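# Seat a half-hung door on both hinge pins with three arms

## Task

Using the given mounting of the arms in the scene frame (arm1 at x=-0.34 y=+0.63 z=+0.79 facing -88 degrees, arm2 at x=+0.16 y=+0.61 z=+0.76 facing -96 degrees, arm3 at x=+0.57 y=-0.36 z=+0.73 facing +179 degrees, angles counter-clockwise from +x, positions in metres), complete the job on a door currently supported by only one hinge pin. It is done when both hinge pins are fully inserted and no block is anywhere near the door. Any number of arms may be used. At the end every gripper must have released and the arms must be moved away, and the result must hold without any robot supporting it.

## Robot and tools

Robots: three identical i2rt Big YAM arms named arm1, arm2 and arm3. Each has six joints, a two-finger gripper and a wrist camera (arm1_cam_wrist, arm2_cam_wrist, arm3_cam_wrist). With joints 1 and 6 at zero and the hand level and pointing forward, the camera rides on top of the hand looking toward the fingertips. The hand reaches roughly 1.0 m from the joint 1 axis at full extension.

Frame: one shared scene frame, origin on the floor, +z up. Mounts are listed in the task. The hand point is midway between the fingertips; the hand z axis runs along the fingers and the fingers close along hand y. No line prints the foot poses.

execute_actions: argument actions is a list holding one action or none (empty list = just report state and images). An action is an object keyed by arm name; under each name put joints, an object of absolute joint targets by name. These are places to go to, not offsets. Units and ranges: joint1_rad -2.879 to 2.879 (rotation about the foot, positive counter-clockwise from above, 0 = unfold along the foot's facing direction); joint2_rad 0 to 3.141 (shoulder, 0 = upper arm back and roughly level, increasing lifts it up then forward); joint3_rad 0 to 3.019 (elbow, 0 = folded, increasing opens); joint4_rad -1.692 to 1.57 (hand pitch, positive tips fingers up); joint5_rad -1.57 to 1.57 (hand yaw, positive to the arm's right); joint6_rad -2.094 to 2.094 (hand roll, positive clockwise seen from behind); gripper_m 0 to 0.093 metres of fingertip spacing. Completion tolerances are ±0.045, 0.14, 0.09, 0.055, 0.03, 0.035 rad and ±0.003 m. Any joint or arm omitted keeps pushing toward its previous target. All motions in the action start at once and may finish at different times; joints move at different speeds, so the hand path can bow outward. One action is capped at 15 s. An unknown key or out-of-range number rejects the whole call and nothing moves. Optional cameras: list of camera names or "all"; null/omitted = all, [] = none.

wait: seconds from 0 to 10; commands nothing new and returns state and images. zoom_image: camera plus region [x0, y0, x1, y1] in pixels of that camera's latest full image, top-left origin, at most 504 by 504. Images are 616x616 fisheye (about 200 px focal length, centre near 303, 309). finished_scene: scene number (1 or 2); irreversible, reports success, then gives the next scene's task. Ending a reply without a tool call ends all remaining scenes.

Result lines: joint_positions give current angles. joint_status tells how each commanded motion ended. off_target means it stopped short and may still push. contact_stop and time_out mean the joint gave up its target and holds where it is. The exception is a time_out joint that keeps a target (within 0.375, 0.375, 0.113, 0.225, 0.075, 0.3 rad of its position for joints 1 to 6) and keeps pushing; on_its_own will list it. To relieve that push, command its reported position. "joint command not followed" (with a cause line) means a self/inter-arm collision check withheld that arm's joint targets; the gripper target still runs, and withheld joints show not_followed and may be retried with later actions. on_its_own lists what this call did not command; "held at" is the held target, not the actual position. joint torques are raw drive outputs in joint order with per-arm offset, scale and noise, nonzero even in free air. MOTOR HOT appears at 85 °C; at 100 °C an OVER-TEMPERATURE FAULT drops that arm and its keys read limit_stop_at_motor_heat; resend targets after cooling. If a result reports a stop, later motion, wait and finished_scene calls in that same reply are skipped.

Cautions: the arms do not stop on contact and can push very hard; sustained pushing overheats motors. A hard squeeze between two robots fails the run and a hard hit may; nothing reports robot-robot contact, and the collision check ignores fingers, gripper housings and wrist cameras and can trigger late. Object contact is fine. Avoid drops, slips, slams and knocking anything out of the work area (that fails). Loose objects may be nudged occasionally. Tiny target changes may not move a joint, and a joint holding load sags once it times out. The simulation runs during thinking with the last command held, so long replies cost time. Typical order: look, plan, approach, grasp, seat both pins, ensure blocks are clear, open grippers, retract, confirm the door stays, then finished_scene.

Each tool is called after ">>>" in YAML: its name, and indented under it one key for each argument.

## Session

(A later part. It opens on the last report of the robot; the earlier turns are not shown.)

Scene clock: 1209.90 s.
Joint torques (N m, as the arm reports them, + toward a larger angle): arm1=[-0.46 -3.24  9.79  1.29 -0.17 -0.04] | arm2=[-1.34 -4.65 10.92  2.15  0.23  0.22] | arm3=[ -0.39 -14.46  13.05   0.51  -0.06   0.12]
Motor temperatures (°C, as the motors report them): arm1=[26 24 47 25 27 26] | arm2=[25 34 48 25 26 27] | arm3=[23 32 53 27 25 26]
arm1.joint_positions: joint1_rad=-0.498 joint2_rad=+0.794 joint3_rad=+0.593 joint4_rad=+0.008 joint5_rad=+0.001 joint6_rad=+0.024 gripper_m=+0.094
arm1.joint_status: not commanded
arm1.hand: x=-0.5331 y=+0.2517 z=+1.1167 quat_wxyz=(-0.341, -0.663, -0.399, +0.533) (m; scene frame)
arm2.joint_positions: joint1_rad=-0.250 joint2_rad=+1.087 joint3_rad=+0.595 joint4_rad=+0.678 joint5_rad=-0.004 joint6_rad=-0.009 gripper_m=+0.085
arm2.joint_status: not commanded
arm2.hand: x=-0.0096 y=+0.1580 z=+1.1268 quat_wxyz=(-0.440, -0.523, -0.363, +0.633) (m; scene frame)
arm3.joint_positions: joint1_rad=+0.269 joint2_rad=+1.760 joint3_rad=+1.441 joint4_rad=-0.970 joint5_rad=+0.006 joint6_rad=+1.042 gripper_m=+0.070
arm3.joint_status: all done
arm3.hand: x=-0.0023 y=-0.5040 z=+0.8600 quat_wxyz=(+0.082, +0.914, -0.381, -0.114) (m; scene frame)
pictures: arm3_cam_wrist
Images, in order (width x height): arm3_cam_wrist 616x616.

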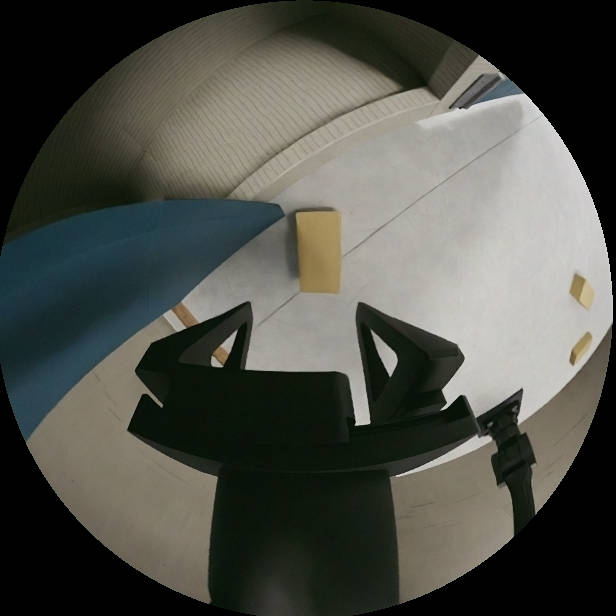

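>>> execute_actions:
  actions:
    - {"arm3":{"joints":{"joint1_rad":0.235,"joint2_rad":1.88,"joint3_rad":1.45,"joint4_rad":-0.87}}}
  cameras: ["arm3_cam_wrist"]

Scene clock: 1215.63 s.
Joint torques (N m, as the arm reports them, + toward a larger angle): arm1=[-0.35 -3.13  9.76  1.27 -0.16 -0.03] | arm2=[-1.37 -4.9  10.8   2.2   0.22  0.19] | arm3=[ -0.53 -16.53   9.16   1.31  -0.07   0.07]
Motor temperatures (°C, as the motors report them): arm1=[26 24 47 25 27 26] | arm2=[25 34 48 25 26 27] | arm3=[23 33 54 27 25 26]
arm1.joint_positions: joint1_rad=-0.498 joint2_rad=+0.794 joint3_rad=+0.593 joint4_rad=+0.008 joint5_rad=+0.001 joint6_rad=+0.024 gripper_m=+0.094
arm1.joint_status: not commanded
arm1.hand: x=-0.5331 y=+0.2517 z=+1.1167 quat_wxyz=(-0.341, -0.663, -0.399, +0.533) (m; scene frame)
arm2.joint_positions: joint1_rad=-0.250 joint2_rad=+1.087 joint3_rad=+0.595 joint4_rad=+0.678 joint5_rad=-0.004 joint6_rad=-0.009 gripper_m=+0.085
arm2.joint_status: not commanded
arm2.hand: x=-0.0096 y=+0.1580 z=+1.1268 quat_wxyz=(-0.440, -0.523, -0.363, +0.633) (m; scene frame)
arm3.joint_positions: joint1_rad=+0.244 joint2_rad=+1.889 joint3_rad=+1.441 joint4_rad=-0.885 joint5_rad=+0.006 joint6_rad=+1.043 gripper_m=+0.070
arm3.joint_status: all done
arm3.hand: x=-0.0215 y=-0.4933 z=+0.7911 quat_wxyz=(+0.068, +0.912, -0.394, -0.097) (m; scene frame)
pictures: arm3_cam_wrist
Images, in order (width x height): arm3_cam_wrist 616x616.

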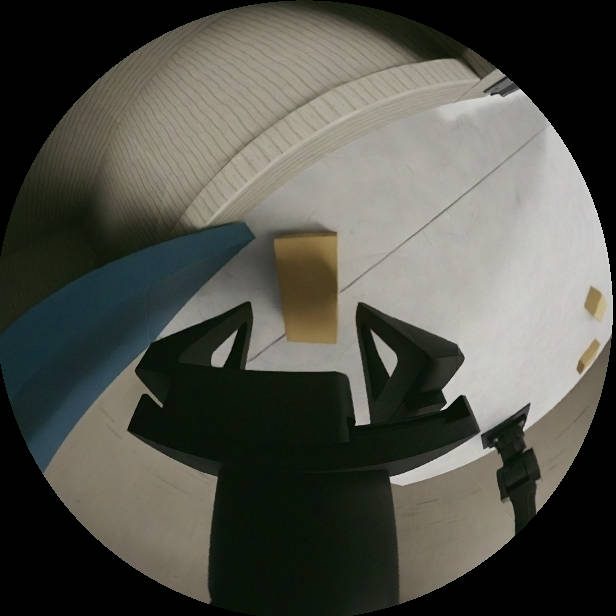

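>>> execute_actions:
  actions:
    - {"arm3":{"joints":{"joint2_rad":1.95,"joint3_rad":1.39,"joint4_rad":-0.8}}}
  cameras: ["arm3_cam_wrist"]

Scene clock: 1218.73 s.
Joint torques (N m, as the arm reports them, + toward a larger angle): arm1=[-0.46 -3.12  9.76  1.26 -0.18 -0.03] | arm2=[-1.3  -4.79 10.85  2.15  0.25  0.22] | arm3=[ -0.48 -15.85   8.07   1.36  -0.08   0.11]
Motor temperatures (°C, as the motors report them): arm1=[26 24 47 25 27 26] | arm2=[25 34 48 25 26 27] | arm3=[23 33 53 27 25 26]
arm1.joint_positions: joint1_rad=-0.498 joint2_rad=+0.794 joint3_rad=+0.593 joint4_rad=+0.008 joint5_rad=+0.001 joint6_rad=+0.024 gripper_m=+0.094
arm1.joint_status: not commanded
arm1.hand: x=-0.5331 y=+0.2517 z=+1.1167 quat_wxyz=(-0.341, -0.663, -0.399, +0.533) (m; scene frame)
arm2.joint_positions: joint1_rad=-0.250 joint2_rad=+1.087 joint3_rad=+0.595 joint4_rad=+0.678 joint5_rad=-0.004 joint6_rad=-0.009 gripper_m=+0.085
arm2.joint_status: not commanded
arm2.hand: x=-0.0096 y=+0.1580 z=+1.1268 quat_wxyz=(-0.440, -0.523, -0.363, +0.633) (m; scene frame)
arm3.joint_positions: joint1_rad=+0.244 joint2_rad=+1.946 joint3_rad=+1.387 joint4_rad=-0.814 joint5_rad=+0.006 joint6_rad=+1.043 gripper_m=+0.070
arm3.joint_status: all done
arm3.hand: x=-0.0110 y=-0.4908 z=+0.7410 quat_wxyz=(+0.056, +0.914, -0.394, -0.081) (m; scene frame)
pictures: arm3_cam_wrist
Images, in order (width x height): arm3_cam_wrist 616x616.

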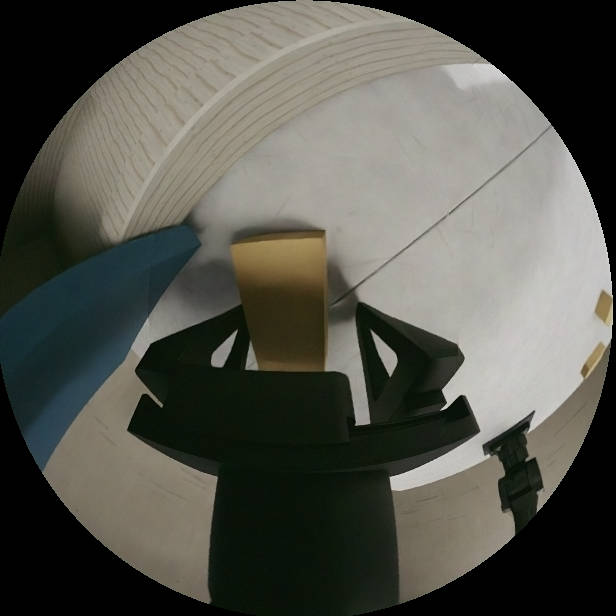

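>>> execute_actions:
  actions:
    - {"arm3":{"joints":{"joint1_rad":0.275,"gripper_m":0.085}}}
  cameras: []

>>> execute_actions:
  actions:
    - {"arm3":{"joints":{"joint2_rad":1.99,"joint3_rad":1.38,"joint4_rad":-0.77}}}
  cameras: ["arm3_cam_wrist"]

>>> execute_actions:
  actions:
    - {"arm3":{"joints":{"gripper_m":0.0}}}
  cameras: ["arm3_cam_wrist"]

Scene clock: 1224.67 s.
Joint torques (N m, as the arm reports them, + toward a larger angle): arm1=[-0.22 -3.11  9.77  1.31 -0.17 -0.04] | arm2=[-1.27 -5.03 11.04  2.15  0.22  0.23] | arm3=[  1.38 -15.04   8.02   1.17  -0.13   0.13]
Motor temperatures (°C, as the motors report them): arm1=[26 24 47 25 27 26] | arm2=[25 34 48 25 26 27] | arm3=[23 34 52 27 25 26]
arm1.joint_positions: joint1_rad=-0.498 joint2_rad=+0.794 joint3_rad=+0.593 joint4_rad=+0.008 joint5_rad=+0.001 joint6_rad=+0.024 gripper_m=+0.094
arm1.joint_status: not commanded
arm1.hand: x=-0.5331 y=+0.2517 z=+1.1167 quat_wxyz=(-0.341, -0.663, -0.399, +0.533) (m; scene frame)
arm2.joint_positions: joint1_rad=-0.250 joint2_rad=+1.087 joint3_rad=+0.595 joint4_rad=+0.678 joint5_rad=-0.004 joint6_rad=-0.009 gripper_m=+0.085
arm2.joint_status: not commanded
arm2.hand: x=-0.0096 y=+0.1580 z=+1.1268 quat_wxyz=(-0.440, -0.523, -0.363, +0.633) (m; scene frame)
arm3.joint_positions: joint1_rad=+0.260 joint2_rad=+1.946 joint3_rad=+1.387 joint4_rad=-0.812 joint5_rad=+0.006 joint6_rad=+1.043 gripper_m=+0.085
arm3.joint_status: all done
arm3.hand: x=-0.0092 y=-0.4998 z=+0.7411 quat_wxyz=(+0.057, +0.917, -0.387, -0.082) (m; scene frame)
pictures: none
No camera images: the call's "cameras" was empty. Leave "cameras" out to get every camera's image.

Scene clock: 1225.23 s.
Joint torques (N m, as the arm reports them, + toward a larger angle): arm1=[-0.22 -3.11  9.72  1.27 -0.17 -0.03] | arm2=[-1.17 -4.72 10.88  2.2   0.21  0.18] | arm3=[  1.47 -12.16   7.16   1.41  -0.09   0.09]
Motor temperatures (°C, as the motors report them): arm1=[26 24 47 25 27 26] | arm2=[25 34 48 25 26 27] | arm3=[23 34 52 27 25 26]
arm1.joint_positions: joint1_rad=-0.498 joint2_rad=+0.794 joint3_rad=+0.593 joint4_rad=+0.008 joint5_rad=+0.001 joint6_rad=+0.024 gripper_m=+0.094
arm1.joint_status: not commanded
arm1.hand: x=-0.5331 y=+0.2517 z=+1.1167 quat_wxyz=(-0.341, -0.663, -0.399, +0.533) (m; scene frame)
arm2.joint_positions: joint1_rad=-0.250 joint2_rad=+1.087 joint3_rad=+0.595 joint4_rad=+0.678 joint5_rad=-0.004 joint6_rad=-0.009 gripper_m=+0.085
arm2.joint_status: not commanded
arm2.hand: x=-0.0096 y=+0.1580 z=+1.1268 quat_wxyz=(-0.440, -0.523, -0.363, +0.633) (m; scene frame)
arm3.joint_positions: joint1_rad=+0.260 joint2_rad=+1.947 joint3_rad=+1.387 joint4_rad=-0.789 joint5_rad=+0.006 joint6_rad=+1.043 gripper_m=+0.085
arm3.joint_status: all done
arm3.hand: x=-0.0144 y=-0.5012 z=+0.7418 quat_wxyz=(+0.063, +0.916, -0.387, -0.091) (m; scene frame)
pictures: arm3_cam_wrist
Images, in order (width x height): arm3_cam_wrist 616x616.

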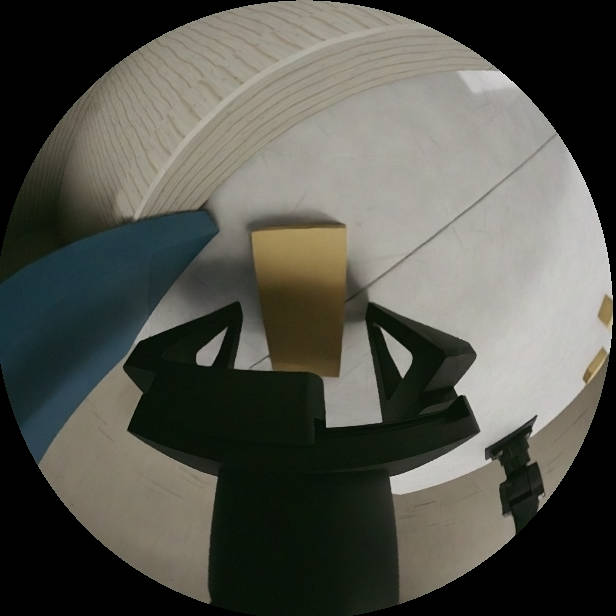

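Scene clock: 1225.93 s.
Joint torques (N m, as the arm reports them, + toward a larger angle): arm1=[-0.41 -3.03  9.72  1.29 -0.17 -0.01] | arm2=[-1.53 -4.68 10.87  2.15  0.23  0.18] | arm3=[  1.44 -12.46   7.15   1.13  -0.1    0.08]
Motor temperatures (°C, as the motors report them): arm1=[26 24 47 25 27 26] | arm2=[25 34 48 25 26 27] | arm3=[23 34 52 27 25 26]
arm1.joint_positions: joint1_rad=-0.498 joint2_rad=+0.794 joint3_rad=+0.593 joint4_rad=+0.008 joint5_rad=+0.001 joint6_rad=+0.024 gripper_m=+0.094
arm1.joint_status: not commanded
arm1.hand: x=-0.5331 y=+0.2517 z=+1.1167 quat_wxyz=(-0.341, -0.663, -0.399, +0.533) (m; scene frame)
arm2.joint_positions: joint1_rad=-0.250 joint2_rad=+1.087 joint3_rad=+0.595 joint4_rad=+0.678 joint5_rad=-0.004 joint6_rad=-0.009 gripper_m=+0.085
arm2.joint_status: not commanded
arm2.hand: x=-0.0096 y=+0.1580 z=+1.1268 quat_wxyz=(-0.440, -0.523, -0.363, +0.633) (m; scene frame)
arm3.joint_positions: joint1_rad=+0.260 joint2_rad=+1.953 joint3_rad=+1.387 joint4_rad=-0.782 joint5_rad=+0.007 joint6_rad=+1.043 gripper_m=+0.046
arm3.joint_status: gripper_m off_target (ended at +0.046, target +0.000)
arm3.hand: x=-0.0155 y=-0.5015 z=+0.7389 quat_wxyz=(+0.064, +0.915, -0.387, -0.091) (m; scene frame)
pictures: arm3_cam_wrist
Images, in order (width x height): arm3_cam_wrist 616x616.

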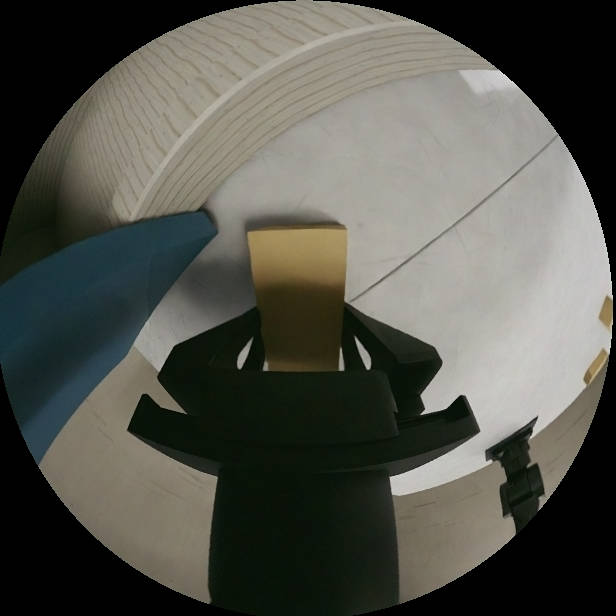

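>>> execute_actions:
  actions:
    - {"arm3":{"joints":{"joint2_rad":1.86}}}
  cameras: []

>>> execute_actions:
  actions:
    - {"arm3":{"joints":{"joint2_rad":1.42,"joint3_rad":0.8,"joint4_rad":-0.7}}}
  cameras: []

>>> execute_actions:
  actions:
    - {"arm3":{"joints":{"joint1_rad":0.5}}}
  cameras: ["arm3_cam_wrist"]

Scene clock: 1234.13 s.
Joint torques (N m, as the arm reports them, + toward a larger angle): arm1=[-0.09 -3.16  9.74  1.28 -0.17 -0.03] | arm2=[-1.31 -4.88 10.83  2.03  0.24  0.19] | arm3=[  0.9  -16.62   8.6    1.18  -0.12   0.11]
Motor temperatures (°C, as the motors report them): arm1=[26 24 47 25 27 26] | arm2=[25 34 48 25 26 27] | arm3=[23 34 50 27 25 26]
arm1.joint_positions: joint1_rad=-0.498 joint2_rad=+0.794 joint3_rad=+0.593 joint4_rad=+0.008 joint5_rad=+0.001 joint6_rad=+0.024 gripper_m=+0.094
arm1.joint_status: not commanded
arm1.hand: x=-0.5331 y=+0.2517 z=+1.1167 quat_wxyz=(-0.341, -0.663, -0.399, +0.533) (m; scene frame)
arm2.joint_positions: joint1_rad=-0.250 joint2_rad=+1.087 joint3_rad=+0.595 joint4_rad=+0.678 joint5_rad=-0.004 joint6_rad=-0.009 gripper_m=+0.085
arm2.joint_status: not commanded
arm2.hand: x=-0.0096 y=+0.1580 z=+1.1268 quat_wxyz=(-0.440, -0.523, -0.363, +0.633) (m; scene frame)
arm3.joint_positions: joint1_rad=+0.260 joint2_rad=+1.873 joint3_rad=+1.376 joint4_rad=-0.782 joint5_rad=+0.007 joint6_rad=+1.043 gripper_m=+0.046
arm3.joint_status: all done
arm3.hand: x=-0.0182 y=-0.5022 z=+0.7810 quat_wxyz=(+0.084, +0.911, -0.385, -0.119) (m; scene frame)
pictures: none
No camera images: the call's "cameras" was empty. Leave "cameras" out to get every camera's image.

Scene clock: 1235.60 s.
Joint torques (N m, as the arm reports them, + toward a larger angle): arm1=[-0.35 -3.21  9.77  1.27 -0.17 -0.03] | arm2=[-1.68 -4.83 10.94  2.15  0.23  0.22] | arm3=[ 1.35 -8.09  8.31  1.18 -0.12  0.07]
Motor temperatures (°C, as the motors report them): arm1=[26 24 47 25 27 26] | arm2=[25 34 48 25 26 27] | arm3=[23 34 50 27 25 26]
arm1.joint_positions: joint1_rad=-0.498 joint2_rad=+0.794 joint3_rad=+0.593 joint4_rad=+0.008 joint5_rad=+0.001 joint6_rad=+0.024 gripper_m=+0.094
arm1.joint_status: not commanded
arm1.hand: x=-0.5331 y=+0.2517 z=+1.1167 quat_wxyz=(-0.341, -0.663, -0.399, +0.533) (m; scene frame)
arm2.joint_positions: joint1_rad=-0.250 joint2_rad=+1.087 joint3_rad=+0.595 joint4_rad=+0.678 joint5_rad=-0.004 joint6_rad=-0.009 gripper_m=+0.085
arm2.joint_status: not commanded
arm2.hand: x=-0.0096 y=+0.1580 z=+1.1268 quat_wxyz=(-0.440, -0.523, -0.363, +0.633) (m; scene frame)
arm3.joint_positions: joint1_rad=+0.260 joint2_rad=+1.417 joint3_rad=+0.791 joint4_rad=-0.712 joint5_rad=+0.007 joint6_rad=+1.044 gripper_m=+0.046
arm3.joint_status: all done
arm3.hand: x=+0.1839 y=-0.4519 z=+0.7792 quat_wxyz=(+0.067, +0.915, -0.387, -0.096) (m; scene frame)
pictures: none
No camera images: the call's "cameras" was empty. Leave "cameras" out to get every camera's image.

Scene clock: 1236.50 s.
Joint torques (N m, as the arm reports them, + toward a larger angle): arm1=[-0.33 -2.98  9.77  1.26 -0.18 -0.03] | arm2=[-1.22 -4.77 11.06  2.14  0.21  0.2 ] | arm3=[-0.44 -8.22  8.35  1.28 -0.02  0.09]
Motor temperatures (°C, as the motors report them): arm1=[26 24 47 25 27 26] | arm2=[25 34 48 25 26 27] | arm3=[23 34 50 27 25 26]
arm1.joint_positions: joint1_rad=-0.498 joint2_rad=+0.794 joint3_rad=+0.593 joint4_rad=+0.008 joint5_rad=+0.001 joint6_rad=+0.024 gripper_m=+0.094
arm1.joint_status: not commanded
arm1.hand: x=-0.5331 y=+0.2517 z=+1.1167 quat_wxyz=(-0.341, -0.663, -0.399, +0.533) (m; scene frame)
arm2.joint_positions: joint1_rad=-0.250 joint2_rad=+1.087 joint3_rad=+0.595 joint4_rad=+0.678 joint5_rad=-0.004 joint6_rad=-0.009 gripper_m=+0.085
arm2.joint_status: not commanded
arm2.hand: x=-0.0096 y=+0.1580 z=+1.1268 quat_wxyz=(-0.440, -0.523, -0.363, +0.633) (m; scene frame)
arm3.joint_positions: joint1_rad=+0.505 joint2_rad=+1.417 joint3_rad=+0.791 joint4_rad=-0.712 joint5_rad=+0.005 joint6_rad=+1.044 gripper_m=+0.046
arm3.joint_status: all done
arm3.hand: x=+0.2184 y=-0.5429 z=+0.7791 quat_wxyz=(+0.079, +0.955, -0.272, -0.086) (m; scene frame)
pictures: arm3_cam_wrist
Images, in order (width x height): arm3_cam_wrist 616x616.

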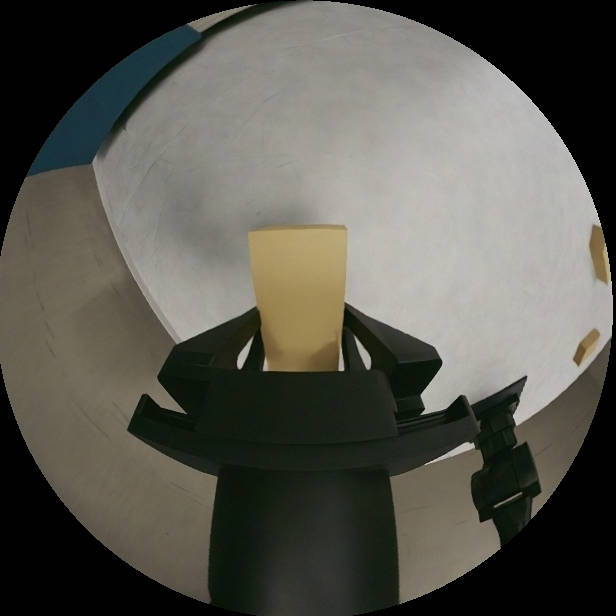

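>>> execute_actions:
  actions:
    - {"arm3":{"joints":{"joint1_rad":0.36}}}
  cameras: []

>>> execute_actions:
  actions:
    - {"arm3":{"joints":{"joint2_rad":1.5,"joint3_rad":0.76,"joint4_rad":-0.67}}}
  cameras: []

>>> execute_actions:
  actions:
    - {"arm3":{"joints":{"gripper_m":0.085}}}
  cameras: []

>>> execute_actions:
  actions:
    - {"arm3":{"joints":{"joint2_rad":1.2,"joint3_rad":0.75}}}

Scene clock: 1243.07 s.
Joint torques (N m, as the arm reports them, + toward a larger angle): arm1=[-0.32 -3.13  9.74  1.28 -0.17 -0.03] | arm2=[-1.19 -5.03 10.89  2.06  0.22  0.2 ] | arm3=[ 1.   -8.06  8.33  1.23 -0.06  0.05]
Motor temperatures (°C, as the motors report them): arm1=[26 24 47 25 27 26] | arm2=[25 33 48 25 26 27] | arm3=[23 33 50 27 25 26]
arm1.joint_positions: joint1_rad=-0.498 joint2_rad=+0.794 joint3_rad=+0.593 joint4_rad=+0.008 joint5_rad=+0.001 joint6_rad=+0.024 gripper_m=+0.094
arm1.joint_status: not commanded
arm1.hand: x=-0.5331 y=+0.2517 z=+1.1167 quat_wxyz=(-0.341, -0.663, -0.399, +0.533) (m; scene frame)
arm2.joint_positions: joint1_rad=-0.250 joint2_rad=+1.087 joint3_rad=+0.595 joint4_rad=+0.678 joint5_rad=-0.004 joint6_rad=-0.009 gripper_m=+0.085
arm2.joint_status: not commanded
arm2.hand: x=-0.0096 y=+0.1580 z=+1.1268 quat_wxyz=(-0.440, -0.523, -0.363, +0.633) (m; scene frame)
arm3.joint_positions: joint1_rad=+0.356 joint2_rad=+1.417 joint3_rad=+0.791 joint4_rad=-0.712 joint5_rad=+0.005 joint6_rad=+1.044 gripper_m=+0.046
arm3.joint_status: all done
arm3.hand: x=+0.1948 y=-0.4889 z=+0.7791 quat_wxyz=(+0.072, +0.932, -0.342, -0.092) (m; scene frame)
pictures: none
No camera images: the call's "cameras" was empty. Leave "cameras" out to get every camera's image.

Scene clock: 1243.87 s.
Joint torques (N m, as the arm reports them, + toward a larger angle): arm1=[-0.45 -3.03  9.74  1.29 -0.17 -0.04] | arm2=[-1.11 -4.89 10.9   2.07  0.21  0.18] | arm3=[ 0.27 -8.85  7.13  1.09 -0.05  0.08]
Motor temperatures (°C, as the motors report them): arm1=[26 24 47 25 27 26] | arm2=[25 33 48 25 26 27] | arm3=[23 33 50 27 25 26]
arm1.joint_positions: joint1_rad=-0.498 joint2_rad=+0.794 joint3_rad=+0.593 joint4_rad=+0.008 joint5_rad=+0.001 joint6_rad=+0.024 gripper_m=+0.094
arm1.joint_status: not commanded
arm1.hand: x=-0.5331 y=+0.2517 z=+1.1167 quat_wxyz=(-0.341, -0.663, -0.399, +0.533) (m; scene frame)
arm2.joint_positions: joint1_rad=-0.250 joint2_rad=+1.087 joint3_rad=+0.595 joint4_rad=+0.678 joint5_rad=-0.004 joint6_rad=-0.009 gripper_m=+0.085
arm2.joint_status: not commanded
arm2.hand: x=-0.0096 y=+0.1580 z=+1.1268 quat_wxyz=(-0.440, -0.523, -0.363, +0.633) (m; scene frame)
arm3.joint_positions: joint1_rad=+0.356 joint2_rad=+1.501 joint3_rad=+0.756 joint4_rad=-0.681 joint5_rad=+0.005 joint6_rad=+1.044 gripper_m=+0.046
arm3.joint_status: all done
arm3.hand: x=+0.2117 y=-0.4829 z=+0.7375 quat_wxyz=(+0.044, +0.936, -0.344, -0.057) (m; scene frame)
pictures: none
No camera images: the call's "cameras" was empty. Leave "cameras" out to get every camera's image.

Scene clock: 1244.57 s.
Joint torques (N m, as the arm reports them, + toward a larger angle): arm1=[-0.26 -3.01  9.73  1.29 -0.17 -0.02] | arm2=[-1.4  -5.17 11.02  2.08  0.24  0.22] | arm3=[ 0.52 -8.73  7.26  1.03 -0.06  0.08]
Motor temperatures (°C, as the motors report them): arm1=[26 24 47 25 27 26] | arm2=[25 33 48 25 26 27] | arm3=[23 33 50 27 25 26]
arm1.joint_positions: joint1_rad=-0.498 joint2_rad=+0.794 joint3_rad=+0.593 joint4_rad=+0.008 joint5_rad=+0.001 joint6_rad=+0.024 gripper_m=+0.094
arm1.joint_status: not commanded
arm1.hand: x=-0.5331 y=+0.2517 z=+1.1167 quat_wxyz=(-0.341, -0.663, -0.399, +0.533) (m; scene frame)
arm2.joint_positions: joint1_rad=-0.250 joint2_rad=+1.087 joint3_rad=+0.595 joint4_rad=+0.678 joint5_rad=-0.004 joint6_rad=-0.009 gripper_m=+0.085
arm2.joint_status: not commanded
arm2.hand: x=-0.0096 y=+0.1580 z=+1.1268 quat_wxyz=(-0.440, -0.523, -0.363, +0.633) (m; scene frame)
arm3.joint_positions: joint1_rad=+0.356 joint2_rad=+1.501 joint3_rad=+0.756 joint4_rad=-0.681 joint5_rad=+0.005 joint6_rad=+1.044 gripper_m=+0.085
arm3.joint_status: all done
arm3.hand: x=+0.2117 y=-0.4829 z=+0.7375 quat_wxyz=(+0.044, +0.936, -0.344, -0.057) (m; scene frame)
pictures: none
No camera images: the call's "cameras" was empty. Leave "cameras" out to get every camera's image.

Scene clock: 1245.63 s.
Joint torques (N m, as the arm reports them, + toward a larger angle): arm1=[-0.3  -3.18  9.75  1.29 -0.16 -0.04] | arm2=[-1.08 -5.14 10.91  2.19  0.25  0.22] | arm3=[ 0.68 -5.9   9.03  1.31 -0.06  0.08]
Motor temperatures (°C, as the motors report them): arm1=[26 24 47 25 27 26] | arm2=[25 33 48 25 26 27] | arm3=[23 33 50 27 25 26]
arm1.joint_positions: joint1_rad=-0.498 joint2_rad=+0.794 joint3_rad=+0.593 joint4_rad=+0.008 joint5_rad=+0.001 joint6_rad=+0.024 gripper_m=+0.094
arm1.joint_status: not commanded
arm1.hand: x=-0.5331 y=+0.2517 z=+1.1167 quat_wxyz=(-0.341, -0.663, -0.399, +0.533) (m; scene frame)
arm2.joint_positions: joint1_rad=-0.250 joint2_rad=+1.087 joint3_rad=+0.595 joint4_rad=+0.678 joint5_rad=-0.004 joint6_rad=-0.009 gripper_m=+0.085
arm2.joint_status: not commanded
arm2.hand: x=-0.0096 y=+0.1580 z=+1.1268 quat_wxyz=(-0.440, -0.523, -0.363, +0.633) (m; scene frame)
arm3.joint_positions: joint1_rad=+0.356 joint2_rad=+1.190 joint3_rad=+0.746 joint4_rad=-0.681 joint5_rad=+0.005 joint6_rad=+1.044 gripper_m=+0.085
arm3.joint_status: all done
arm3.hand: x=+0.1969 y=-0.4882 z=+0.8483 quat_wxyz=(+0.139, +0.915, -0.336, -0.172) (m; scene frame)
pictures: arm1_cam_wrist, arm2_cam_wrist, arm3_cam_wrist
Images, in order (width x height): arm1_cam_wrist 616x616, arm2_cam_wrist 616x616, arm3_cam_wrist 616x616.

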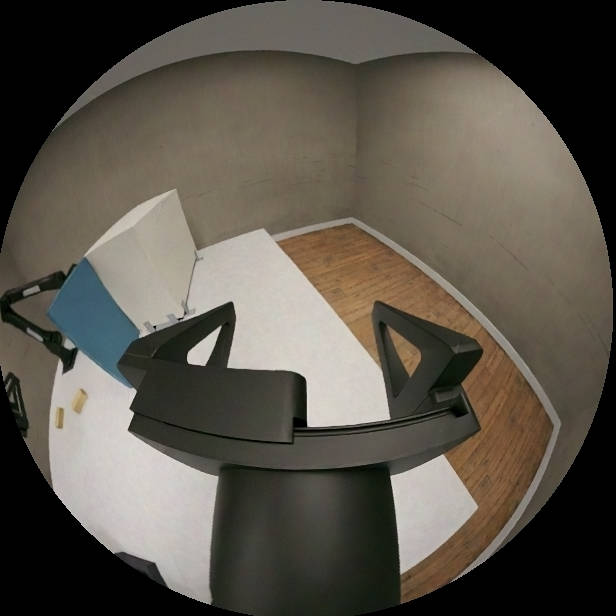

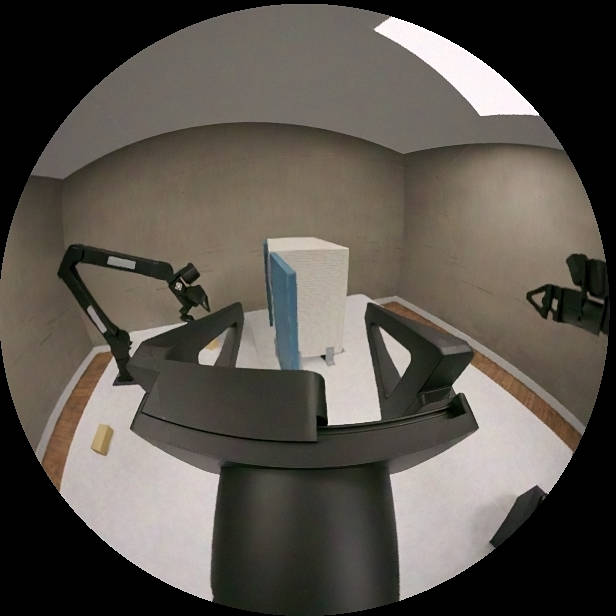

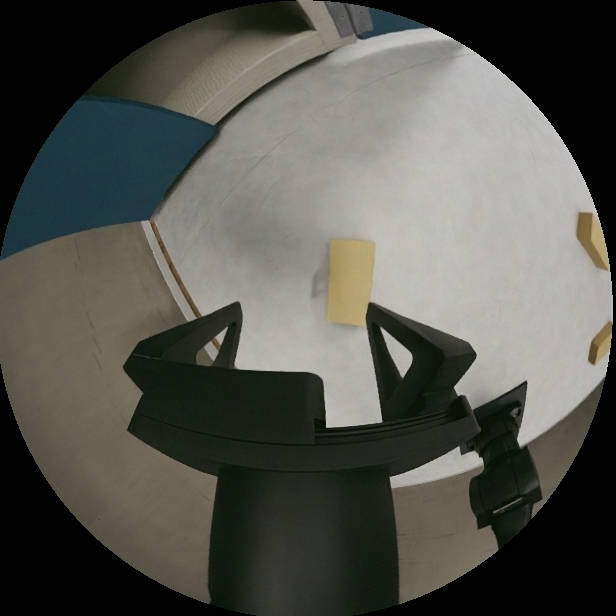

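>>> finished_scene:
  scene: 2

The scene is finished: the task was done.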